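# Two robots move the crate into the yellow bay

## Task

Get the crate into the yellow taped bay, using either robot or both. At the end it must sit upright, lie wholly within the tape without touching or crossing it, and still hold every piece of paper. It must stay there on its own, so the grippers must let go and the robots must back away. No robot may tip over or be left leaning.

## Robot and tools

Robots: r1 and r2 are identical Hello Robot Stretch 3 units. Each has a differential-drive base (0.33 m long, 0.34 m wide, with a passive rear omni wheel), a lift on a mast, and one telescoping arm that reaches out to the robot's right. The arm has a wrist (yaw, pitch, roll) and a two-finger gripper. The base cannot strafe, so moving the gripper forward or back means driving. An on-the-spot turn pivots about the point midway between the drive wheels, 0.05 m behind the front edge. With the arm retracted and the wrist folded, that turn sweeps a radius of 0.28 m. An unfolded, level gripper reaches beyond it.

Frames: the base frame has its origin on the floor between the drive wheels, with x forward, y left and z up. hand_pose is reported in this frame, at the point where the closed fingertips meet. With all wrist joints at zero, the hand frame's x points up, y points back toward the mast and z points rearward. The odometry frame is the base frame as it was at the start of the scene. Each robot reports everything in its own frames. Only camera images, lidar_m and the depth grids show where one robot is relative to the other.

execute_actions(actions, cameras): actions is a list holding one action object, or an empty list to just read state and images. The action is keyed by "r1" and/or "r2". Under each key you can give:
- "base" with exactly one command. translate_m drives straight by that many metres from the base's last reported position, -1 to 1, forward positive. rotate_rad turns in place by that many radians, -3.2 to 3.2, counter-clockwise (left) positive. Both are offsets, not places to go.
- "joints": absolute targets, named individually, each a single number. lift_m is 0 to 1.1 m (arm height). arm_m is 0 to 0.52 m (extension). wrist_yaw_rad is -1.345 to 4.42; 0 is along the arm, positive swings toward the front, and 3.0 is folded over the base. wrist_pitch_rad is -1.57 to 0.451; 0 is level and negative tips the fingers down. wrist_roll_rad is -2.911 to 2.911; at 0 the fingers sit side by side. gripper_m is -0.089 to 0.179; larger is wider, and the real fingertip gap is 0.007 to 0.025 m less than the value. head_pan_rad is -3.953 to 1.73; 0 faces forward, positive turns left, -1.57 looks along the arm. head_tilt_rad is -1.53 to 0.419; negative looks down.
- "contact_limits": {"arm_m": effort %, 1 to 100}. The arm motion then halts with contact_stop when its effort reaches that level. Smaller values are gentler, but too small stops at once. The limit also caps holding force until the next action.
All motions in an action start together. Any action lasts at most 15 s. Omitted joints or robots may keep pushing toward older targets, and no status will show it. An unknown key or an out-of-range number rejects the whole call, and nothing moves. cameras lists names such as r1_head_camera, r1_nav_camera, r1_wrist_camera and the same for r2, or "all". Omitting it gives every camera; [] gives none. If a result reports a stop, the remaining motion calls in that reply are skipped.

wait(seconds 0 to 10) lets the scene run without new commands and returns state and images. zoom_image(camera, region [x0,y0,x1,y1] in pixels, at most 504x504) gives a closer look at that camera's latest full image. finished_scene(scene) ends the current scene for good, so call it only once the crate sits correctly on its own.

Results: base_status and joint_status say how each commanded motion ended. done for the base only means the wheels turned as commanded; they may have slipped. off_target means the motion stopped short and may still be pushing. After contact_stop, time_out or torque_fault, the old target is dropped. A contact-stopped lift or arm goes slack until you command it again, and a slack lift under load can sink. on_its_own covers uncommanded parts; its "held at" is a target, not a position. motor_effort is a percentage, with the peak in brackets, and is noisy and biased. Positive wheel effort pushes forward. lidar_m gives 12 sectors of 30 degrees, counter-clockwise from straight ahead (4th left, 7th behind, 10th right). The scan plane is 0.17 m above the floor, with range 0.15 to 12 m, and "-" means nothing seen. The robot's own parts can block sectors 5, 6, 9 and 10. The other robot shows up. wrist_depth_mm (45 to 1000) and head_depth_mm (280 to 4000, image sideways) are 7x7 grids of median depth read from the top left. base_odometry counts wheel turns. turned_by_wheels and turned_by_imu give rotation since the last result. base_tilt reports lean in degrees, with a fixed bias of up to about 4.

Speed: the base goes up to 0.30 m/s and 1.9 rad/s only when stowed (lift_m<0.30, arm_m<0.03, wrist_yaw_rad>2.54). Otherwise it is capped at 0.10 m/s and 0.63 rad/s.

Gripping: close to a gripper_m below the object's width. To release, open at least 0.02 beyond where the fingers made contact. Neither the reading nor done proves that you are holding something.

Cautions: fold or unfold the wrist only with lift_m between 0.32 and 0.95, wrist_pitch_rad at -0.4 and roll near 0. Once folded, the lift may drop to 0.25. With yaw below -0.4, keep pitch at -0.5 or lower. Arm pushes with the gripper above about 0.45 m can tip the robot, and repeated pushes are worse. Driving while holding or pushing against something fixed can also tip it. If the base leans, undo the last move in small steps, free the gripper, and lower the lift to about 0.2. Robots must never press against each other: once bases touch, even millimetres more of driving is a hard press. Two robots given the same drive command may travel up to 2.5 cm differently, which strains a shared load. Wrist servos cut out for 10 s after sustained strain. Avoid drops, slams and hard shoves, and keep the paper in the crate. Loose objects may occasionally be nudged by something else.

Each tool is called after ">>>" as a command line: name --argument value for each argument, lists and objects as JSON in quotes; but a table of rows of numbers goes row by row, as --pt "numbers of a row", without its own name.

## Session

>>> execute_actions --actions '[{"r1":{"joints":{"head_tilt_rad":-0.9}},"r2":{"joints":{"head_tilt_rad":-0.9}}}]'

Scene clock: 1.03 s.
r1.base_odometry: x=+0.000 y=+0.000 heading=+0.000 (m, m, rad; r1's odometry frame)
r1.turned_by_wheels: +0.000 (rad since the last result)
r1.turned_by_imu: +0.000 (rad since the last result)
r1.base_tilt: forward=-1.2 right=+1.0 (deg)
r1.lidar_m: 1.90 2.80 3.53 2.81 1.61 1.07 0.99 1.01 1.26 1.22 1.24 1.56
r1.head_depth_mm: 2598 2390 1946 1646 1411 1249 1118 / 2623 2401 1981 1664 1436 1256 1123 / 2580 2290 1984 1666 1449 1264 1129 / 2043 2150 2003 1670 1439 1281 1131 / 2515 2492 2021 1692 1465 1273 1146 / 2504 2547 2058 1718 1474 1293 1151 / 2491 2542 2051 1724 1479 1296 1153
r1.base_status: not commanded
r1.joint_positions: lift_m=+0.326 arm_m=+0.001 wrist_yaw_rad=+3.058 wrist_pitch_rad=-0.431 wrist_roll_rad=-0.001 gripper_m=+0.037 head_pan_rad=+0.004 head_tilt_rad=-0.889
r1.joint_status: all done
r1.motor_effort: left_wheel=+0(0) right_wheel=+0(1) lift_m=+32(32) arm_m=+0(1) wrist_yaw_rad=+0(1) wrist_pitch_rad=+6(6) wrist_roll_rad=+0(1) gripper_m=-1(1) head_pan_rad=+0(0) head_tilt_rad=-6(49) (%)
r1.hand_pose: x=-0.0027 y=+0.0760 z=+0.3363 quat_wxyz=(+0.180, +0.696, +0.122, +0.684) (m; r1's base frame)
r1.wrist_depth_mm: - - - - - - - / - - - - - - - / - - - - - - - / 983 967 - 900 891 848 834 / 767 742 - 710 726 702 663 / 630 610 600 581 - 572 555 / 530 520 - - 479 487 475
r2.base_odometry: x=+0.000 y=+0.000 heading=+0.000 (m, m, rad; r2's odometry frame)
r2.turned_by_wheels: +0.000 (rad since the last result)
r2.turned_by_imu: +0.000 (rad since the last result)
r2.base_tilt: forward=-0.3 right=+0.7 (deg)
r2.lidar_m: 1.42 3.14 3.49 2.03 2.04 1.17 1.01 1.02 0.82 0.70 0.71 0.82
r2.head_depth_mm: 1341 1422 1518 1526 1390 1242 1113 / 1664 1786 1792 1589 1391 1241 1118 / 2199 2168 1857 1600 1396 1237 1118 / 2675 2238 1859 1591 1400 1237 1120 / 2775 2219 1857 1603 1403 1243 1119 / 2792 2228 1870 1605 1404 1249 1124 / 2770 2248 1859 1591 1410 1250 1119
r2.base_status: not commanded
r2.joint_positions: lift_m=+0.358 arm_m=-0.003 wrist_yaw_rad=+2.984 wrist_pitch_rad=-0.363 wrist_roll_rad=+0.000 gripper_m=+0.037 head_pan_rad=-0.019 head_tilt_rad=-0.889
r2.joint_status: all done
r2.motor_effort: left_wheel=+0(0) right_wheel=-1(1) lift_m=+23(22) arm_m=+0(0) wrist_yaw_rad=+0(0) wrist_pitch_rad=+4(4) wrist_roll_rad=+0(0) gripper_m=+0(1) head_pan_rad=+0(0) head_tilt_rad=-4(30) (%)
r2.hand_pose: x=+0.0150 y=+0.0858 z=+0.3834 quat_wxyz=(+0.182, +0.703, +0.073, +0.683) (m; r2's base frame)
r2.wrist_depth_mm: - - - - - - - / - - - - - - - / - - - - - - - / 898 - 943 967 - - - / 717 720 812 776 803 831 836 / 597 612 - 631 666 679 692 / 517 523 525 541 543 563 579
pictures: r1_head_camera (sideways: a quarter turn clockwise sets it upright), r1_nav_camera (sideways: a quarter turn counterclockwise sets it upright), r1_wrist_camera, r2_head_camera (sideways: a quarter turn clockwise sets it upright), r2_nav_camera (sideways: a quarter turn counterclockwise sets it upright), r2_wrist_camera
Images, in order (width x height): r1_head_camera 896x504, r1_nav_camera 672x504, r1_wrist_camera 644x364, r2_head_camera 896x504, r2_nav_camera 672x504, r2_wrist_camera 644x364.

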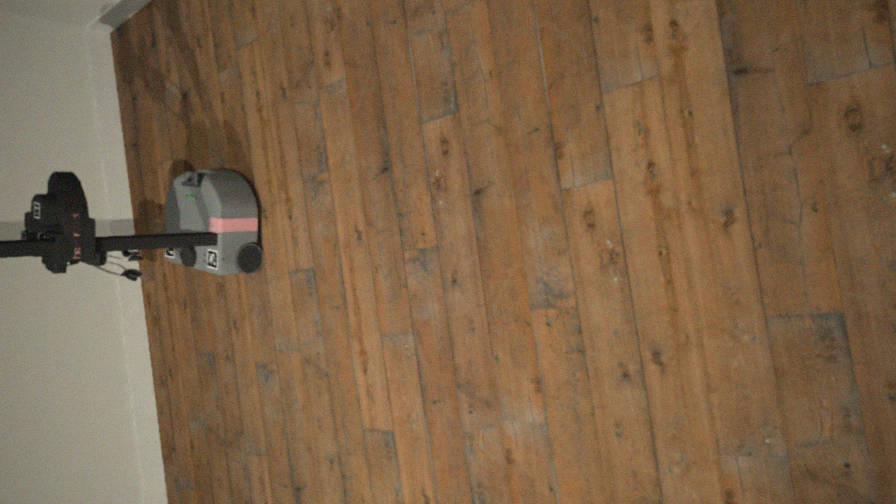

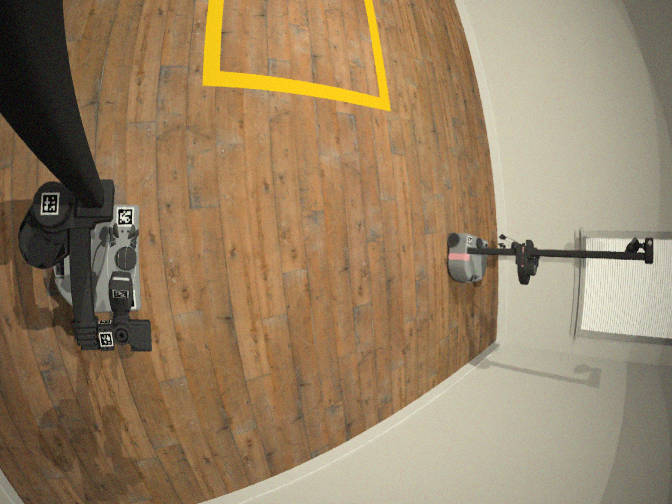

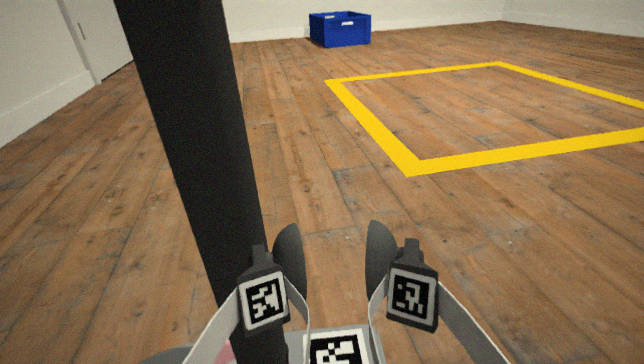

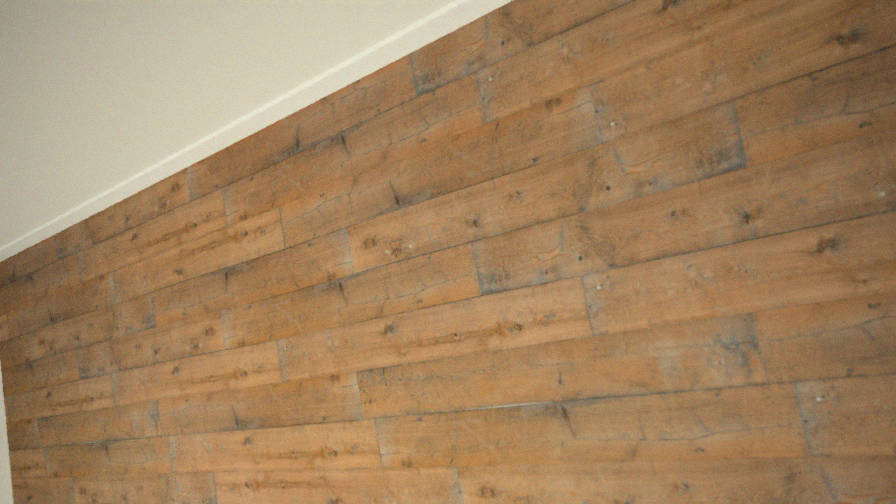

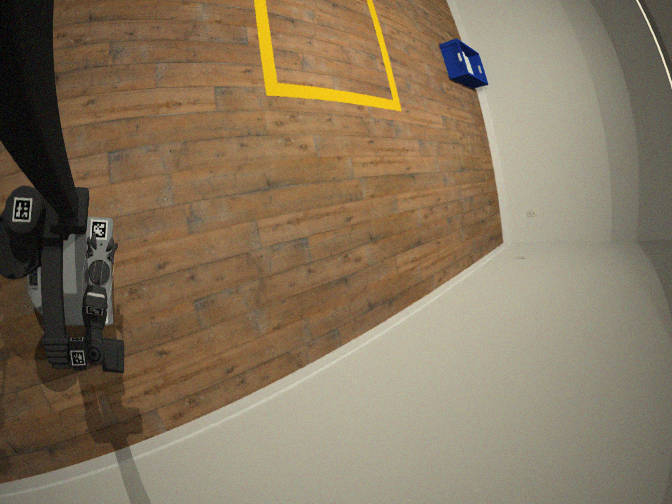

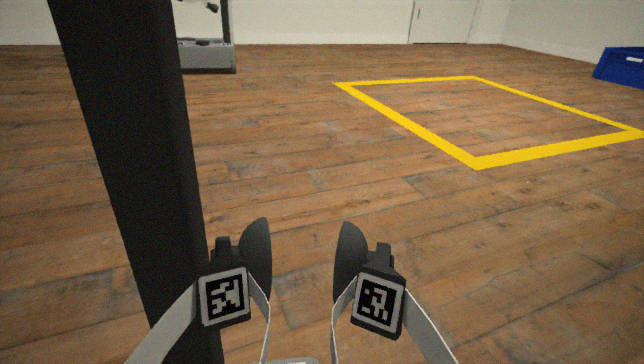

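>>> execute_actions --actions '[{"r1":{"base":{"rotate_rad":1.1},"joints":{"lift_m":0.27,"head_pan_rad":0.5,"head_tilt_rad":-0.8}}}]' --cameras '[]'

>>> execute_actions --actions '[{"r1":{"base":{"translate_m":1}}}]' --cameras '[]'

>>> execute_actions --actions '[{"r1":{"base":{"translate_m":0.65}}}]' --cameras '[]'

>>> execute_actions --actions '[{"r1":{"base":{"rotate_rad":0.95},"joints":{"lift_m":0.4,"head_pan_rad":0}}}]' --cameras '[]'

>>> execute_actions --actions '[{"r1":{"base":{"translate_m":0.3},"joints":{"wrist_yaw_rad":1.57}}}]' --cameras '["r1_head_camera","r1_nav_camera"]'

Scene clock: 8.93 s.
r1.base_odometry: x=+0.000 y=+0.000 heading=+1.100 (m, m, rad; r1's odometry frame)
r1.turned_by_wheels: +1.100 (rad since the last result)
r1.turned_by_imu: +1.096 (rad since the last result)
r1.base_tilt: forward=-1.3 right=+1.0 (deg)
r1.lidar_m: 2.92 2.82 1.51 1.05 0.99 1.02 1.29 1.22 1.25 1.63 1.91 2.84
r1.head_depth_mm: 3317 2865 2168 1772 1499 1304 1145 / 3238 2783 2214 1800 1517 1302 1147 / 3183 2806 2240 1817 1520 1319 1157 / 3217 2957 2242 1813 1520 1320 1164 / 3156 2994 2299 1842 1547 1327 1170 / 3134 3064 2311 1872 1558 1333 1179 / 3093 3117 2325 1860 1575 1347 1179
r1.base_status: done
r1.joint_positions: lift_m=+0.270 arm_m=+0.001 wrist_yaw_rad=+3.058 wrist_pitch_rad=-0.431 wrist_roll_rad=-0.001 gripper_m=+0.037 head_pan_rad=+0.493 head_tilt_rad=-0.803
r1.joint_status: all done
r1.motor_effort: left_wheel=-3(10) right_wheel=+3(12) lift_m=+24(27) arm_m=+0(0) wrist_yaw_rad=+0(0) wrist_pitch_rad=+7(7) wrist_roll_rad=+0(0) gripper_m=+1(0) head_pan_rad=+5(44) head_tilt_rad=+2(15) (%)
r1.hand_pose: x=-0.0027 y=+0.0759 z=+0.2800 quat_wxyz=(+0.180, +0.696, +0.123, +0.684) (m; r1's base frame)
r1.wrist_depth_mm: 746 818 - - - - - / 793 869 - - - - - / 827 913 - - - - 964 / 833 843 - 793 776 748 731 / 680 650 - 624 634 598 590 / 544 532 - 530 - 497 491 / 459 - - - 415 429 420
r2.base_odometry: x=+0.000 y=+0.000 heading=+0.000 (m, m, rad; r2's odometry frame)
r2.turned_by_wheels: +0.000 (rad since the last result)
r2.turned_by_imu: -0.001 (rad since the last result)
r2.base_tilt: forward=-0.3 right=+0.8 (deg)
r2.lidar_m: 1.42 3.13 3.51 2.03 2.04 1.18 1.02 1.02 0.82 0.71 0.71 0.82
r2.head_depth_mm: 1345 1422 1509 1524 1395 1242 1118 / 1658 1798 1797 1590 1394 1243 1119 / 2196 2162 1853 1595 1404 1239 1118 / 2642 2225 1857 1589 1397 1244 1118 / 2768 2234 1855 1596 1399 1243 1127 / 2802 2234 1871 1598 1405 1248 1126 / 2821 2245 1874 1594 1400 1250 1124
r2.base_status: not commanded
r2.joint_positions: lift_m=+0.358 arm_m=-0.003 wrist_yaw_rad=+2.984 wrist_pitch_rad=-0.363 wrist_roll_rad=+0.000 gripper_m=+0.037 head_pan_rad=-0.019 head_tilt_rad=-0.889
r2.joint_status: not commanded
r2.motor_effort: left_wheel=+0(1) right_wheel=-1(1) lift_m=+23(23) arm_m=+0(0) wrist_yaw_rad=-1(1) wrist_pitch_rad=+4(5) wrist_roll_rad=+0(0) gripper_m=+0(0) head_pan_rad=-1(0) head_tilt_rad=-3(4) (%)
r2.hand_pose: x=+0.0150 y=+0.0858 z=+0.3834 quat_wxyz=(+0.182, +0.703, +0.073, +0.683) (m; r2's base frame)
r2.wrist_depth_mm: - - - - - - - / - - - - - - - / - - - - - - - / 900 - 946 986 - - - / 711 723 804 777 811 830 836 / 604 608 - 641 666 673 694 / 512 525 526 544 538 560 581
pictures: none
No camera images: the call's "cameras" was empty. Leave "cameras" out to get every camera's image.

Scene clock: 14.03 s.
r1.base_odometry: x=+0.454 y=+0.891 heading=+1.100 (m, m, rad; r1's odometry frame)
r1.turned_by_wheels: +0.000 (rad since the last result)
r1.turned_by_imu: +0.002 (rad since the last result)
r1.base_tilt: forward=-1.3 right=+1.0 (deg)
r1.lidar_m: 2.87 1.92 2.32 1.64 1.55 1.59 2.06 2.05 2.10 1.70 2.21 2.27
r1.head_depth_mm: 2521 2697 2190 1773 1508 1294 1141 / 2501 2741 2216 1783 1505 1302 1146 / 2460 2671 2185 1801 1506 1313 1156 / 2427 2604 2180 1818 1535 1319 1166 / 2397 2676 2262 1855 1540 1331 1167 / 2341 2684 2304 1859 1562 1339 1173 / 2370 2696 2333 1876 1575 1354 1175
r1.base_status: done
r1.joint_positions: lift_m=+0.270 arm_m=+0.001 wrist_yaw_rad=+3.058 wrist_pitch_rad=-0.431 wrist_roll_rad=-0.001 gripper_m=+0.037 head_pan_rad=+0.493 head_tilt_rad=-0.803
r1.joint_status: not commanded
r1.motor_effort: left_wheel=-3(9) right_wheel=+3(15) lift_m=+24(24) arm_m=+0(0) wrist_yaw_rad=+1(1) wrist_pitch_rad=+7(7) wrist_roll_rad=+1(1) gripper_m=+1(1) head_pan_rad=+5(4) head_tilt_rad=+1(2) (%)
r1.hand_pose: x=-0.0027 y=+0.0759 z=+0.2800 quat_wxyz=(+0.180, +0.696, +0.123, +0.684) (m; r1's base frame)
r1.wrist_depth_mm: - - - - - - - / - - - - - - - / - - - - - - 980 / 855 822 - 801 771 750 742 / 663 662 - 623 626 588 587 / 540 535 - 525 - 492 485 / 462 - - - 417 428 417
r2.base_odometry: x=+0.000 y=+0.000 heading=+0.000 (m, m, rad; r2's odometry frame)
r2.turned_by_wheels: +0.000 (rad since the last result)
r2.turned_by_imu: -0.001 (rad since the last result)
r2.base_tilt: forward=-0.3 right=+0.8 (deg)
r2.lidar_m: 1.42 3.14 1.78 3.03 2.04 1.18 1.02 1.02 0.82 0.71 0.70 0.82
r2.head_depth_mm: 1339 1424 1519 1531 1389 1241 1119 / 1661 1783 1807 1584 1394 1239 1113 / 2201 2155 1860 1596 1395 1239 1121 / 2691 2235 1863 1595 1398 1245 1120 / 2768 2216 1867 1600 1395 1241 1128 / 2768 2240 1867 1596 1400 1245 1124 / 2793 2241 1875 1603 1400 1252 1124
r2.base_status: not commanded
r2.joint_positions: lift_m=+0.358 arm_m=-0.003 wrist_yaw_rad=+2.984 wrist_pitch_rad=-0.363 wrist_roll_rad=+0.000 gripper_m=+0.037 head_pan_rad=-0.019 head_tilt_rad=-0.889
r2.joint_status: not commanded
r2.motor_effort: left_wheel=-1(0) right_wheel=-1(1) lift_m=+23(23) arm_m=+1(0) wrist_yaw_rad=-1(0) wrist_pitch_rad=+4(4) wrist_roll_rad=+0(0) gripper_m=+0(0) head_pan_rad=-1(0) head_tilt_rad=-3(3) (%)
r2.hand_pose: x=+0.0150 y=+0.0858 z=+0.3834 quat_wxyz=(+0.182, +0.703, +0.073, +0.683) (m; r2's base frame)
r2.wrist_depth_mm: - - - - - - - / - - - - - - - / - - - - - - - / 891 - 966 956 - - - / 714 724 804 778 816 819 839 / 607 608 - 635 663 680 697 / 510 522 523 543 544 563 577
pictures: none
No camera images: the call's "cameras" was empty. Leave "cameras" out to get every camera's image.

Scene clock: 17.90 s.
r1.base_odometry: x=+0.749 y=+1.470 heading=+1.100 (m, m, rad; r1's odometry frame)
r1.turned_by_wheels: +0.000 (rad since the last result)
r1.turned_by_imu: +0.001 (rad since the last result)
r1.base_tilt: forward=-1.2 right=+1.0 (deg)
r1.lidar_m: 2.30 1.39 1.41 2.01 1.91 1.94 2.56 2.59 1.87 1.96 1.86 1.89
r1.head_depth_mm: 1991 2284 2173 1768 1494 1302 1144 / 1982 2246 2229 1792 1503 1304 1146 / 1949 2239 2238 1813 1529 1304 1152 / 1920 2196 2257 1824 1536 1318 1159 / 1928 2174 2098 1800 1545 1332 1165 / 1905 2145 2121 1785 1560 1343 1166 / 1868 2112 2318 1880 1564 1350 1185
r1.base_status: done
r1.joint_positions: lift_m=+0.270 arm_m=+0.001 wrist_yaw_rad=+3.058 wrist_pitch_rad=-0.431 wrist_roll_rad=-0.001 gripper_m=+0.037 head_pan_rad=+0.493 head_tilt_rad=-0.803
r1.joint_status: not commanded
r1.motor_effort: left_wheel=-3(9) right_wheel=+3(13) lift_m=+24(24) arm_m=+1(0) wrist_yaw_rad=-1(0) wrist_pitch_rad=+7(7) wrist_roll_rad=+0(1) gripper_m=+0(0) head_pan_rad=+3(4) head_tilt_rad=+2(2) (%)
r1.hand_pose: x=-0.0027 y=+0.0759 z=+0.2800 quat_wxyz=(+0.180, +0.696, +0.123, +0.684) (m; r1's base frame)
r1.wrist_depth_mm: - - - - - - - / - - - - - - - / - - - - - - 983 / 852 845 - 782 772 740 719 / 671 645 - 619 634 599 588 / 541 532 - 530 - 500 492 / 458 - - - 420 423 421
r2.base_odometry: x=+0.000 y=+0.000 heading=+0.000 (m, m, rad; r2's odometry frame)
r2.turned_by_wheels: +0.000 (rad since the last result)
r2.turned_by_imu: -0.001 (rad since the last result)
r2.base_tilt: forward=-0.3 right=+0.7 (deg)
r2.lidar_m: 1.41 3.14 1.90 3.02 2.04 1.17 1.02 1.02 0.82 0.71 0.71 0.82
r2.head_depth_mm: 1335 1420 1519 1527 1394 1241 1119 / 1657 1791 1801 1590 1391 1240 1122 / 2196 2154 1855 1596 1393 1241 1114 / 2682 2231 1862 1600 1393 1243 1120 / 2802 2221 1862 1607 1404 1247 1124 / 2764 2246 1874 1598 1402 1245 1121 / 2768 2245 1863 1601 1406 1253 1127
r2.base_status: not commanded
r2.joint_positions: lift_m=+0.358 arm_m=-0.003 wrist_yaw_rad=+2.984 wrist_pitch_rad=-0.363 wrist_roll_rad=+0.000 gripper_m=+0.037 head_pan_rad=-0.019 head_tilt_rad=-0.889
r2.joint_status: not commanded
r2.motor_effort: left_wheel=+0(0) right_wheel=-1(1) lift_m=+23(23) arm_m=+0(0) wrist_yaw_rad=-1(1) wrist_pitch_rad=+4(4) wrist_roll_rad=+0(0) gripper_m=+0(1) head_pan_rad=-1(0) head_tilt_rad=-4(4) (%)
r2.hand_pose: x=+0.0150 y=+0.0858 z=+0.3834 quat_wxyz=(+0.182, +0.703, +0.073, +0.683) (m; r2's base frame)
r2.wrist_depth_mm: - - - - - - - / - - - - - - - / - - - - - - - / 874 - 938 975 - - - / 707 722 806 776 804 814 858 / 606 614 - 639 654 679 683 / 515 518 535 543 544 571 576
pictures: none
No camera images: the call's "cameras" was empty. Leave "cameras" out to get every camera's image.

Scene clock: 20.07 s.
r1.base_odometry: x=+0.749 y=+1.470 heading=+2.050 (m, m, rad; r1's odometry frame)
r1.turned_by_wheels: +0.950 (rad since the last result)
r1.turned_by_imu: +0.948 (rad since the last result)
r1.base_tilt: forward=-1.2 right=+1.0 (deg)
r1.lidar_m: 1.42 2.06 1.90 1.92 2.36 2.59 1.87 1.91 1.86 1.87 2.30 1.40
r1.head_depth_mm: 1871 2103 2003 1735 1493 1298 1142 / 1912 2171 2039 1777 1509 1299 1146 / 2001 2271 2214 1804 1525 1314 1148 / 2073 2367 2275 1828 1543 1318 1163 / 2132 2477 2289 1852 1545 1335 1169 / 2226 2593 2305 1854 1550 1335 1175 / 2324 2706 2349 1872 1578 1358 1185
r1.base_status: done
r1.joint_positions: lift_m=+0.400 arm_m=+0.001 wrist_yaw_rad=+3.058 wrist_pitch_rad=-0.431 wrist_roll_rad=-0.001 gripper_m=+0.037 head_pan_rad=+0.007 head_tilt_rad=-0.803
r1.joint_status: all done
r1.motor_effort: left_wheel=-3(12) right_wheel=+3(10) lift_m=+39(41) arm_m=+0(0) wrist_yaw_rad=+0(1) wrist_pitch_rad=+7(7) wrist_roll_rad=+0(1) gripper_m=+0(0) head_pan_rad=-6(43) head_tilt_rad=+1(2) (%)
r1.hand_pose: x=-0.0027 y=+0.0759 z=+0.4094 quat_wxyz=(+0.180, +0.696, +0.123, +0.684) (m; r1's base frame)
r1.wrist_depth_mm: - - - - - - - / - - - - - - - / - - - - - - - / - - - - - 1000 991 / 885 872 - 821 847 794 788 / 730 711 699 685 - 660 654 / 606 600 590 582 559 562 554
r2.base_odometry: x=+0.000 y=+0.000 heading=+0.000 (m, m, rad; r2's odometry frame)
r2.turned_by_wheels: +0.000 (rad since the last result)
r2.turned_by_imu: +0.000 (rad since the last result)
r2.base_tilt: forward=-0.3 right=+0.7 (deg)
r2.lidar_m: 1.41 3.14 1.89 3.02 2.04 1.17 1.02 1.02 0.82 0.70 0.71 0.82
r2.head_depth_mm: 1337 1423 1513 1531 1387 1241 1115 / 1665 1789 1794 1586 1395 1242 1120 / 2203 2166 1852 1586 1394 1243 1123 / 2686 2219 1873 1593 1397 1240 1118 / 2784 2227 1859 1598 1396 1248 1123 / 2779 2242 1866 1594 1397 1247 1124 / 2780 2231 1863 1610 1408 1247 1125
r2.base_status: not commanded
r2.joint_positions: lift_m=+0.358 arm_m=-0.003 wrist_yaw_rad=+2.984 wrist_pitch_rad=-0.363 wrist_roll_rad=+0.000 gripper_m=+0.037 head_pan_rad=-0.019 head_tilt_rad=-0.889
r2.joint_status: not commanded
r2.motor_effort: left_wheel=+0(0) right_wheel=-1(1) lift_m=+22(22) arm_m=+0(0) wrist_yaw_rad=-1(1) wrist_pitch_rad=+4(4) wrist_roll_rad=+0(0) gripper_m=+0(1) head_pan_rad=+0(0) head_tilt_rad=-4(4) (%)
r2.hand_pose: x=+0.0150 y=+0.0858 z=+0.3834 quat_wxyz=(+0.182, +0.703, +0.073, +0.683) (m; r2's base frame)
r2.wrist_depth_mm: - - - - - - - / - - - - - - - / - - - - - - - / 887 - 943 982 993 - - / 714 736 794 779 800 822 843 / 601 607 - 629 662 664 687 / 509 519 529 543 545 572 581
pictures: none
No camera images: the call's "cameras" was empty. Leave "cameras" out to get every camera's image.

Scene clock: 24.13 s.
r1.base_odometry: x=+0.611 y=+1.737 heading=+2.049 (m, m, rad; r1's odometry frame)
r1.turned_by_wheels: +0.000 (rad since the last result)
r1.turned_by_imu: +0.000 (rad since the last result)
r1.base_tilt: forward=-1.3 right=+1.0 (deg)
r1.lidar_m: 1.12 1.95 1.80 1.81 2.22 2.87 2.16 2.15 1.96 1.98 2.08 1.12
r1.head_depth_mm: 1620 1821 1932 1557 1498 1292 1143 / 1677 1887 2020 1609 1513 1305 1147 / 1729 1968 2170 1808 1532 1314 1152 / 1797 2046 2268 1839 1527 1324 1162 / 1876 2149 2284 1854 1549 1326 1169 / 1961 2266 2325 1848 1566 1341 1170 / 2014 2373 2343 1884 1557 1348 1184
r1.base_status: done
r1.joint_positions: lift_m=+0.400 arm_m=+0.001 wrist_yaw_rad=+1.572 wrist_pitch_rad=-0.431 wrist_roll_rad=-0.001 gripper_m=+0.037 head_pan_rad=+0.007 head_tilt_rad=-0.803
r1.joint_status: all done
r1.motor_effort: left_wheel=-3(5) right_wheel=+3(10) lift_m=+39(39) arm_m=+0(0) wrist_yaw_rad=-2(3) wrist_pitch_rad=+7(7) wrist_roll_rad=+0(0) gripper_m=+0(1) head_pan_rad=-5(5) head_tilt_rad=+1(2) (%)
r1.hand_pose: x=+0.2013 y=-0.1460 z=+0.4094 quat_wxyz=(+0.596, +0.595, -0.380, +0.382) (m; r1's base frame)
r1.wrist_depth_mm: - - - - - - - / - - - - - - - / - - - - - - - / - - - - - 998 998 / 885 873 858 830 838 812 796 / 714 720 696 680 - 657 653 / 608 599 588 578 557 569 555
r2.base_odometry: x=+0.000 y=+0.000 heading=+0.000 (m, m, rad; r2's odometry frame)
r2.turned_by_wheels: +0.000 (rad since the last result)
r2.turned_by_imu: -0.001 (rad since the last result)
r2.base_tilt: forward=-0.3 right=+0.8 (deg)
r2.lidar_m: 1.42 3.14 2.18 3.01 2.04 1.18 1.02 1.02 0.82 0.70 0.71 0.82
r2.head_depth_mm: 1334 1431 1516 1529 1385 1233 1117 / 1659 1800 1799 1588 1392 1244 1122 / 2178 2162 1862 1594 1396 1244 1119 / 2694 2224 1857 1594 1397 1246 1125 / 2784 2236 1869 1597 1396 1247 1124 / 2807 2238 1859 1601 1402 1246 1124 / 2769 2235 1865 1600 1405 1247 1126
r2.base_status: not commanded
r2.joint_positions: lift_m=+0.358 arm_m=-0.003 wrist_yaw_rad=+2.984 wrist_pitch_rad=-0.363 wrist_roll_rad=+0.000 gripper_m=+0.037 head_pan_rad=-0.019 head_tilt_rad=-0.889
r2.joint_status: not commanded
r2.motor_effort: left_wheel=+0(0) right_wheel=-1(1) lift_m=+23(22) arm_m=+0(0) wrist_yaw_rad=+0(1) wrist_pitch_rad=+4(4) wrist_roll_rad=+0(0) gripper_m=+0(1) head_pan_rad=-1(1) head_tilt_rad=-4(4) (%)
r2.hand_pose: x=+0.0150 y=+0.0858 z=+0.3834 quat_wxyz=(+0.182, +0.703, +0.073, +0.683) (m; r2's base frame)
r2.wrist_depth_mm: - - - - - - - / - - - - - - - / - - - - - - - / 877 - 957 982 1000 - - / 717 726 811 780 812 813 832 / 599 610 - 628 656 674 688 / 522 523 523 546 540 569 581
pictures: r1_head_camera (sideways: a quarter turn clockwise sets it upright), r1_nav_camera (sideways: a quarter turn counterclockwise sets it upright)
Images, in order (width x height): r1_head_camera 896x504, r1_nav_camera 672x504.

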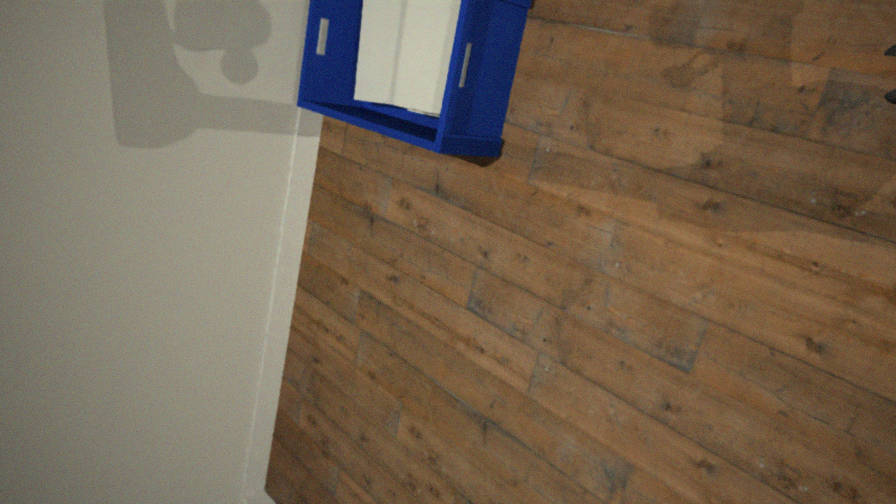

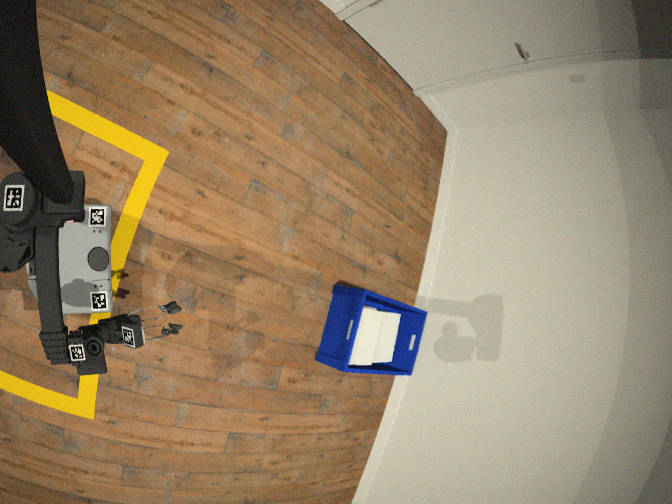

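>>> execute_actions --actions '[{"r1":{"base":{"rotate_rad":-0.24},"joints":{"wrist_roll_rad":1.57,"wrist_pitch_rad":0,"gripper_m":0.042,"head_tilt_rad":-1.1}}}]' --cameras '[]'

>>> execute_actions --actions '[{"r1":{"base":{"translate_m":0.7},"joints":{"lift_m":0.1}}}]' --cameras '["r1_wrist_camera","r1_nav_camera"]'

Scene clock: 29.90 s.
r1.base_odometry: x=+0.611 y=+1.737 heading=+1.810 (m, m, rad; r1's odometry frame)
r1.turned_by_wheels: -0.240 (rad since the last result)
r1.turned_by_imu: -0.240 (rad since the last result)
r1.base_tilt: forward=-1.2 right=+1.0 (deg)
r1.lidar_m: 1.12 2.04 1.82 1.80 1.94 2.90 2.87 2.16 1.98 1.96 2.12 1.91
r1.head_depth_mm: 1854 1793 1602 1420 1304 1187 1097 / 1786 1716 1578 1436 1328 1195 - / 1813 1596 1574 1449 1314 1204 1138 / 1823 1625 1583 1459 1318 1209 1142 / 1927 1868 1645 1473 1330 1213 1131 / 1970 1876 1646 1483 1338 1223 1131 / 1993 1896 1675 1487 1349 1237 1128
r1.base_status: done
r1.joint_positions: lift_m=+0.400 arm_m=+0.001 wrist_yaw_rad=+1.571 wrist_pitch_rad=-0.022 wrist_roll_rad=+1.566 gripper_m=+0.042 head_pan_rad=+0.007 head_tilt_rad=-1.087
r1.joint_status: all done
r1.motor_effort: left_wheel=+3(8) right_wheel=-3(8) lift_m=+39(39) arm_m=+0(0) wrist_yaw_rad=-2(3) wrist_pitch_rad=+10(10) wrist_roll_rad=+3(6) gripper_m=+1(36) head_pan_rad=-5(5) head_tilt_rad=-6(33) (%)
r1.hand_pose: x=+0.2343 y=-0.1459 z=+0.5085 quat_wxyz=(+0.010, +0.707, -0.707, -0.006) (m; r1's base frame)
r1.wrist_depth_mm: - - - - - 937 616 / - - - - - 944 618 / - - - - - 960 625 / - - - - - 963 626 / - - - - - 961 636 / - - - - - - 641 / - - - - - 934 646
r2.base_odometry: x=+0.000 y=+0.000 heading=+0.000 (m, m, rad; r2's odometry frame)
r2.turned_by_wheels: +0.000 (rad since the last result)
r2.turned_by_imu: -0.001 (rad since the last result)
r2.base_tilt: forward=-0.3 right=+0.7 (deg)
r2.lidar_m: 1.42 3.13 2.19 3.02 2.04 1.18 1.02 1.02 0.81 0.71 0.70 0.82
r2.head_depth_mm: 1339 1425 1521 1519 1397 1241 1119 / 1668 1793 1804 1587 1383 1238 1123 / 2194 2162 1852 1586 1396 1237 1118 / 2654 2222 1864 1595 1397 1246 1119 / 2768 2224 1855 1591 1398 1247 1120 / 2750 2234 1862 1597 1404 1243 1123 / 2774 2249 1868 1604 1412 1250 1128
r2.base_status: not commanded
r2.joint_positions: lift_m=+0.358 arm_m=-0.003 wrist_yaw_rad=+2.984 wrist_pitch_rad=-0.363 wrist_roll_rad=+0.000 gripper_m=+0.037 head_pan_rad=-0.019 head_tilt_rad=-0.889
r2.joint_status: not commanded
r2.motor_effort: left_wheel=-1(1) right_wheel=-1(1) lift_m=+23(22) arm_m=+0(0) wrist_yaw_rad=+0(0) wrist_pitch_rad=+5(5) wrist_roll_rad=+0(0) gripper_m=+1(0) head_pan_rad=+1(0) head_tilt_rad=-4(4) (%)
r2.hand_pose: x=+0.0150 y=+0.0858 z=+0.3834 quat_wxyz=(+0.182, +0.703, +0.073, +0.683) (m; r2's base frame)
r2.wrist_depth_mm: - - - - - - - / - - - - - - - / - - - - - - - / 904 - 948 973 - - - / 729 736 809 766 808 829 833 / 607 610 - 626 667 674 693 / 515 522 521 552 541 559 576
pictures: none
No camera images: the call's "cameras" was empty. Leave "cameras" out to get every camera's image.

Scene clock: 38.10 s.
r1.base_odometry: x=+0.445 y=+2.417 heading=+1.810 (m, m, rad; r1's odometry frame)
r1.turned_by_wheels: +0.000 (rad since the last result)
r1.turned_by_imu: +0.001 (rad since the last result)
r1.base_tilt: forward=-1.3 right=+1.0 (deg)
r1.lidar_m: 0.43 1.30 1.71 1.69 1.85 2.81 3.53 2.60 2.07 2.05 1.52 0.44
r1.head_depth_mm: 1155 1385 1567 1413 1266 1186 1094 / 1167 1410 1411 1257 1238 1193 - / 1183 1433 1468 1265 1259 1196 1139 / 1198 1444 1543 1387 1269 1208 1147 / 1211 1466 1648 1478 1333 1218 1152 / 1223 1499 1665 1480 1344 1223 1127 / 1239 1511 1672 1491 1349 1234 1132
r1.base_status: done
r1.joint_positions: lift_m=+0.100 arm_m=+0.001 wrist_yaw_rad=+1.571 wrist_pitch_rad=-0.020 wrist_roll_rad=+1.566 gripper_m=+0.042 head_pan_rad=+0.007 head_tilt_rad=-1.087
r1.joint_status: all done
r1.motor_effort: left_wheel=+3(10) right_wheel=-2(4) lift_m=+24(34) arm_m=+0(1) wrist_yaw_rad=-2(1) wrist_pitch_rad=+9(10) wrist_roll_rad=+3(3) gripper_m=+0(0) head_pan_rad=-5(5) head_tilt_rad=-6(7) (%)
r1.hand_pose: x=+0.2343 y=-0.1459 z=+0.2094 quat_wxyz=(+0.010, +0.707, -0.707, -0.005) (m; r1's base frame)
r1.wrist_depth_mm: - - - - 591 333 255 / - - - 308 304 303 257 / - - - 336 333 332 257 / - - - - 345 343 262 / - - - 711 361 356 262 / - - - 380 - 370 265 / - - - - 389 380 268
r2.base_odometry: x=+0.000 y=+0.000 heading=+0.000 (m, m, rad; r2's odometry frame)
r2.turned_by_wheels: +0.000 (rad since the last result)
r2.turned_by_imu: -0.002 (rad since the last result)
r2.base_tilt: forward=-0.3 right=+0.7 (deg)
r2.lidar_m: 1.42 2.83 2.83 3.02 2.03 1.18 1.02 1.01 0.82 0.71 0.70 0.82
r2.head_depth_mm: 1336 1419 1514 1524 1388 1242 1122 / 1668 1790 1797 1589 1391 1241 1120 / 2196 2155 1851 1592 1395 1239 1120 / 2669 2232 1860 1598 1400 1245 1119 / 2775 2235 1858 1594 1397 1248 1121 / 2762 2227 1878 1608 1403 1247 1121 / 2770 2236 1871 1608 1405 1252 1130
r2.base_status: not commanded
r2.joint_positions: lift_m=+0.358 arm_m=-0.003 wrist_yaw_rad=+2.984 wrist_pitch_rad=-0.363 wrist_roll_rad=+0.000 gripper_m=+0.037 head_pan_rad=-0.019 head_tilt_rad=-0.889
r2.joint_status: not commanded
r2.motor_effort: left_wheel=-1(0) right_wheel=-1(1) lift_m=+22(22) arm_m=+0(0) wrist_yaw_rad=+0(0) wrist_pitch_rad=+4(4) wrist_roll_rad=+0(0) gripper_m=-1(1) head_pan_rad=+0(0) head_tilt_rad=-4(3) (%)
r2.hand_pose: x=+0.0150 y=+0.0858 z=+0.3834 quat_wxyz=(+0.182, +0.703, +0.073, +0.683) (m; r2's base frame)
r2.wrist_depth_mm: - - - - - - - / - - - - - - - / - - - - - - - / 882 - 956 998 - - - / 730 727 802 768 790 830 848 / 603 603 - 637 644 676 676 / 515 526 520 547 552 564 576
pictures: r1_nav_camera (sideways: a quarter turn counterclockwise sets it upright), r1_wrist_camera
Images, in order (width x height): r1_nav_camera 672x504, r1_wrist_camera 644x364.

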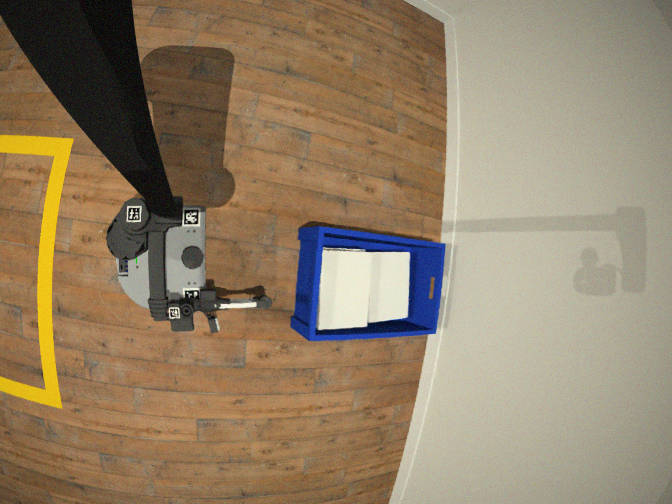

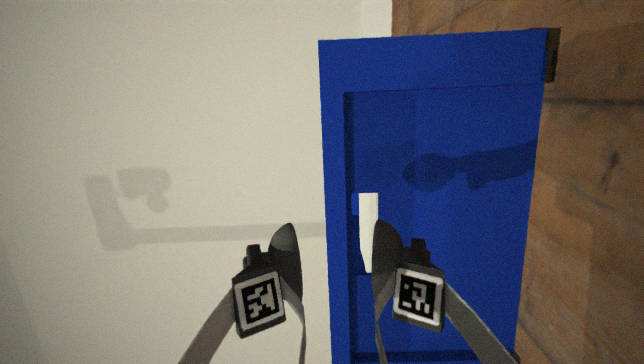

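>>> execute_actions --actions '[{"r1":{"base":{"translate_m":0.225},"joints":{"wrist_yaw_rad":1.67}}}]' --cameras '["r1_wrist_camera"]'

>>> execute_actions --actions '[{"r1":{"joints":{"gripper_m":-0.03}}}]' --cameras '[]'

>>> execute_actions --actions '[{"r1":{"base":{"translate_m":-0.8}}}]' --cameras '["r1_wrist_camera","r1_nav_camera"]'

Scene clock: 47.53 s.
r1.base_odometry: x=+0.392 y=+2.635 heading=+1.810 (m, m, rad; r1's odometry frame)
r1.turned_by_wheels: +0.000 (rad since the last result)
r1.turned_by_imu: +0.000 (rad since the last result)
r1.base_tilt: forward=-1.2 right=+1.0 (deg)
r1.lidar_m: 0.21 0.21 1.60 1.67 1.83 2.76 3.77 2.65 2.10 2.08 0.27 0.24
r1.head_depth_mm: 928 1118 1392 1367 1157 1151 1104 / 945 1138 1377 1305 1142 1147 - / 950 1148 1394 1324 1149 1162 1138 / 960 1169 1428 1405 1272 1166 1146 / 978 1182 1511 1477 1336 1215 1140 / 990 1200 1522 1472 1335 1218 1123 / 999 1222 1544 1498 1349 1228 1131
r1.base_status: done
r1.joint_positions: lift_m=+0.100 arm_m=+0.001 wrist_yaw_rad=+1.669 wrist_pitch_rad=-0.032 wrist_roll_rad=+1.567 gripper_m=+0.042 head_pan_rad=+0.007 head_tilt_rad=-1.087
r1.joint_status: all done
r1.motor_effort: left_wheel=+3(10) right_wheel=+0(4) lift_m=+25(25) arm_m=-1(1) wrist_yaw_rad=+2(4) wrist_pitch_rad=+14(15) wrist_roll_rad=+2(3) gripper_m=-2(2) head_pan_rad=-4(4) head_tilt_rad=-7(8) (%)
r1.hand_pose: x=+0.2327 y=-0.1209 z=+0.2065 quat_wxyz=(+0.014, +0.741, -0.671, -0.009) (m; r1's base frame)
r1.wrist_depth_mm: 793 811 819 80 94 94 94 / 853 833 852 84 99 99 99 / 901 900 911 88 104 104 105 / 972 949 974 93 110 111 111 / - - - 99 116 117 117 / - - - 106 121 125 125 / - - - 115 186 133 134
r2.base_odometry: x=+0.000 y=+0.000 heading=+0.000 (m, m, rad; r2's odometry frame)
r2.turned_by_wheels: +0.000 (rad since the last result)
r2.turned_by_imu: -0.001 (rad since the last result)
r2.base_tilt: forward=-0.3 right=+0.7 (deg)
r2.lidar_m: 1.42 3.02 3.50 3.03 2.04 1.17 1.02 1.02 0.82 0.70 0.70 0.82
r2.head_depth_mm: 1340 1422 1515 1527 1390 1238 1116 / 1666 1789 1806 1588 1393 1237 1117 / 2194 2169 1851 1600 1392 1244 1118 / 2676 2231 1858 1598 1405 1249 1125 / 2788 2223 1854 1593 1403 1247 1123 / 2785 2240 1861 1601 1403 1245 1126 / 2786 2236 1868 1610 1403 1245 1125
r2.base_status: not commanded
r2.joint_positions: lift_m=+0.358 arm_m=-0.003 wrist_yaw_rad=+2.984 wrist_pitch_rad=-0.363 wrist_roll_rad=+0.000 gripper_m=+0.037 head_pan_rad=-0.019 head_tilt_rad=-0.889
r2.joint_status: not commanded
r2.motor_effort: left_wheel=-1(0) right_wheel=-1(1) lift_m=+23(23) arm_m=+0(0) wrist_yaw_rad=-1(0) wrist_pitch_rad=+4(4) wrist_roll_rad=+0(0) gripper_m=+1(1) head_pan_rad=-1(1) head_tilt_rad=-4(4) (%)
r2.hand_pose: x=+0.0150 y=+0.0858 z=+0.3834 quat_wxyz=(+0.182, +0.703, +0.073, +0.683) (m; r2's base frame)
r2.wrist_depth_mm: - - - - - - - / - - - - - - - / - - - - - - - / 897 - 961 988 - - - / 717 728 821 783 805 851 847 / 598 618 - 639 657 677 678 / 512 528 523 544 545 568 582
pictures: r1_wrist_camera
Images, in order (width x height): r1_wrist_camera 644x364.

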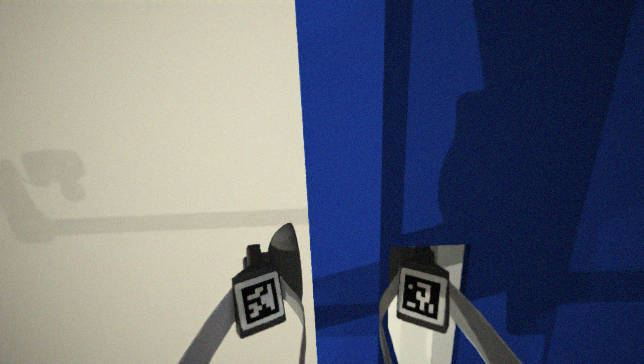

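Scene clock: 48.73 s.
r1.base_odometry: x=+0.392 y=+2.635 heading=+1.810 (m, m, rad; r1's odometry frame)
r1.turned_by_wheels: +0.000 (rad since the last result)
r1.turned_by_imu: +0.000 (rad since the last result)
r1.base_tilt: forward=-1.2 right=+1.0 (deg)
r1.lidar_m: 0.21 0.21 1.60 1.66 1.82 2.77 3.78 2.64 2.10 2.07 0.27 0.24
r1.head_depth_mm: 929 1118 1386 1372 1151 1144 1105 / 938 1135 1370 1307 1144 1151 - / 950 1155 1398 1322 1153 1163 1138 / 965 1163 1434 1402 1266 1166 1143 / 974 1191 1505 1463 1342 1216 1142 / 987 1200 1533 1487 1334 1226 1123 / 999 1217 1552 1485 1344 1233 1133
r1.base_status: not commanded
r1.joint_positions: lift_m=+0.100 arm_m=+0.001 wrist_yaw_rad=+1.669 wrist_pitch_rad=-0.037 wrist_roll_rad=+1.567 gripper_m=-0.029 head_pan_rad=+0.007 head_tilt_rad=-1.087
r1.joint_status: all done
r1.motor_effort: left_wheel=+3(3) right_wheel=-1(1) lift_m=+25(26) arm_m=+0(0) wrist_yaw_rad=+2(0) wrist_pitch_rad=+16(18) wrist_roll_rad=+2(2) gripper_m=-29(100) head_pan_rad=-5(5) head_tilt_rad=-7(9) (%)
r1.hand_pose: x=+0.2326 y=-0.1209 z=+0.2050 quat_wxyz=(+0.016, +0.741, -0.671, -0.011) (m; r1's base frame)
r1.wrist_depth_mm: 793 797 798 79 94 95 95 / 847 844 846 83 99 100 100 / 904 901 909 88 104 105 105 / 956 973 950 93 110 111 111 / - - - 98 116 118 118 / - - - 104 137 125 126 / - - - 113 209 134 135
r2.base_odometry: x=+0.000 y=+0.000 heading=+0.000 (m, m, rad; r2's odometry frame)
r2.turned_by_wheels: +0.000 (rad since the last result)
r2.turned_by_imu: +0.000 (rad since the last result)
r2.base_tilt: forward=-0.3 right=+0.7 (deg)
r2.lidar_m: 1.42 3.02 3.49 3.02 2.04 1.18 1.02 1.02 0.82 0.70 0.71 0.82
r2.head_depth_mm: 1335 1419 1517 1527 1389 1239 1117 / 1664 1799 1805 1586 1389 1239 1117 / 2177 2165 1856 1595 1397 1240 1120 / 2681 2228 1859 1600 1402 1245 1120 / 2790 2227 1856 1588 1396 1244 1122 / 2762 2225 1870 1607 1398 1245 1123 / 2824 2243 1865 1608 1407 1252 1126
r2.base_status: not commanded
r2.joint_positions: lift_m=+0.358 arm_m=-0.003 wrist_yaw_rad=+2.984 wrist_pitch_rad=-0.363 wrist_roll_rad=+0.000 gripper_m=+0.037 head_pan_rad=-0.019 head_tilt_rad=-0.889
r2.joint_status: not commanded
r2.motor_effort: left_wheel=+0(1) right_wheel=-1(1) lift_m=+22(23) arm_m=+0(0) wrist_yaw_rad=+0(0) wrist_pitch_rad=+4(4) wrist_roll_rad=+0(0) gripper_m=+0(0) head_pan_rad=+0(1) head_tilt_rad=-4(4) (%)
r2.hand_pose: x=+0.0150 y=+0.0858 z=+0.3834 quat_wxyz=(+0.182, +0.703, +0.073, +0.683) (m; r2's base frame)
r2.wrist_depth_mm: - - - - - - - / - - - - - - - / - - - - - - - / 901 - 940 971 997 - - / 716 729 809 787 784 828 846 / 597 609 - 649 655 659 687 / 514 527 518 552 539 567 583
pictures: none
No camera images: the call's "cameras" was empty. Leave "cameras" out to get every camera's image.

Scene clock: 57.83 s.
r1.base_odometry: x=+0.582 y=+1.858 heading=+1.811 (m, m, rad; r1's odometry frame)
r1.turned_by_wheels: +0.001 (rad since the last result)
r1.turned_by_imu: +0.001 (rad since the last result)
r1.base_tilt: forward=-1.2 right=+1.0 (deg)
r1.lidar_m: 0.22 0.23 1.80 1.79 1.94 2.94 2.99 2.27 2.00 1.98 0.30 0.27
r1.head_depth_mm: 1721 1804 1580 1350 1137 1153 1097 / 1730 1813 1597 1315 1143 1163 - / 1765 1831 1609 1327 1153 1165 1134 / 1795 1836 1627 1420 1247 1185 1141 / 1812 1861 1639 1462 1329 1209 1144 / 1836 1869 1647 1479 1334 1219 1122 / 1847 1888 1681 1485 1350 1223 1129
r1.base_status: translate_m off_target (by the wheels' count: -0.7998 of -0.8000)
r1.joint_positions: lift_m=+0.100 arm_m=+0.001 wrist_yaw_rad=+1.618 wrist_pitch_rad=-0.020 wrist_roll_rad=+1.568 gripper_m=-0.018 head_pan_rad=+0.007 head_tilt_rad=-1.089
r1.joint_status: not commanded
r1.on_its_own: wrist_yaw_rad is held at +1.631, not at your +1.670, by its stall guard, which is not easing now; gripper_m is held at -0.018, not at your -0.030, by its stall guard, which is not easing now; right_wheel is at rest, and its effort (-54) is outside its rest range (-18 to +18)
r1.motor_effort: left_wheel=-3(17) right_wheel=-54(91) lift_m=+29(29) arm_m=+0(0) wrist_yaw_rad=+12(21) wrist_pitch_rad=+9(16) wrist_roll_rad=+2(2) gripper_m=-22(32) head_pan_rad=-5(4) head_tilt_rad=-7(8) (%)
r1.hand_pose: x=+0.2341 y=-0.1339 z=+0.2095 quat_wxyz=(+0.009, +0.724, -0.690, -0.006) (m; r1's base frame)
r1.wrist_depth_mm: - - - 104 118 118 118 / - - - 109 123 123 122 / - - - 114 128 128 127 / - - - 119 134 133 133 / - - - 124 140 140 140 / - - - 129 147 147 147 / - - - 138 204 155 154
r2.base_odometry: x=+0.000 y=+0.000 heading=+0.000 (m, m, rad; r2's odometry frame)
r2.turned_by_wheels: +0.000 (rad since the last result)
r2.turned_by_imu: -0.002 (rad since the last result)
r2.base_tilt: forward=-0.3 right=+0.7 (deg)
r2.lidar_m: 1.42 2.41 2.31 3.02 2.04 1.18 1.02 1.02 0.82 0.70 0.70 0.81
r2.head_depth_mm: 1338 1426 1516 1530 1389 1238 1115 / 1661 1780 1798 1589 1390 1241 1118 / 2205 2165 1864 1592 1396 1241 1120 / 2666 2227 1863 1601 1388 1247 1119 / 2769 2230 1868 1599 1405 1244 1119 / 2776 2230 1869 1604 1404 1250 1119 / 2802 2248 1877 1602 1405 1248 1128
r2.base_status: not commanded
r2.joint_positions: lift_m=+0.358 arm_m=-0.003 wrist_yaw_rad=+2.984 wrist_pitch_rad=-0.363 wrist_roll_rad=+0.000 gripper_m=+0.037 head_pan_rad=-0.019 head_tilt_rad=-0.889
r2.joint_status: not commanded
r2.motor_effort: left_wheel=+0(1) right_wheel=-1(1) lift_m=+22(23) arm_m=+0(0) wrist_yaw_rad=-1(0) wrist_pitch_rad=+4(4) wrist_roll_rad=+0(0) gripper_m=-1(0) head_pan_rad=-1(1) head_tilt_rad=-4(4) (%)
r2.hand_pose: x=+0.0150 y=+0.0858 z=+0.3834 quat_wxyz=(+0.182, +0.703, +0.073, +0.683) (m; r2's base frame)
r2.wrist_depth_mm: - - - - - - - / - - - - - - - / - - - - - - - / 906 - 941 987 - - - / 728 726 806 779 812 824 852 / 599 607 - 634 664 680 683 / 517 521 524 551 546 571 576
pictures: r1_nav_camera (sideways: a quarter turn counterclockwise sets it upright), r1_wrist_camera
Images, in order (width x height): r1_nav_camera 672x504, r1_wrist_camera 644x364.

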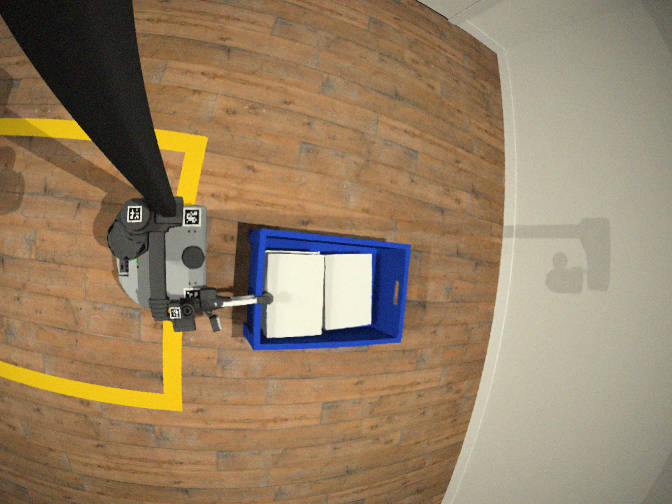

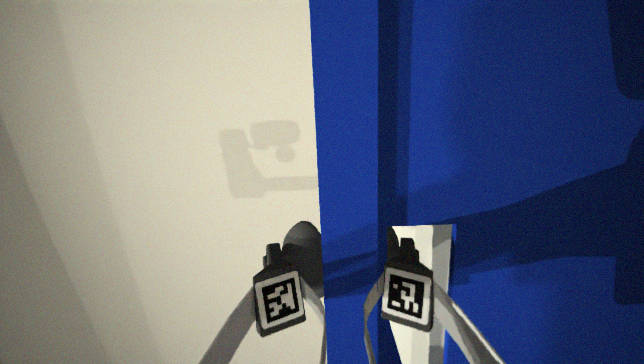

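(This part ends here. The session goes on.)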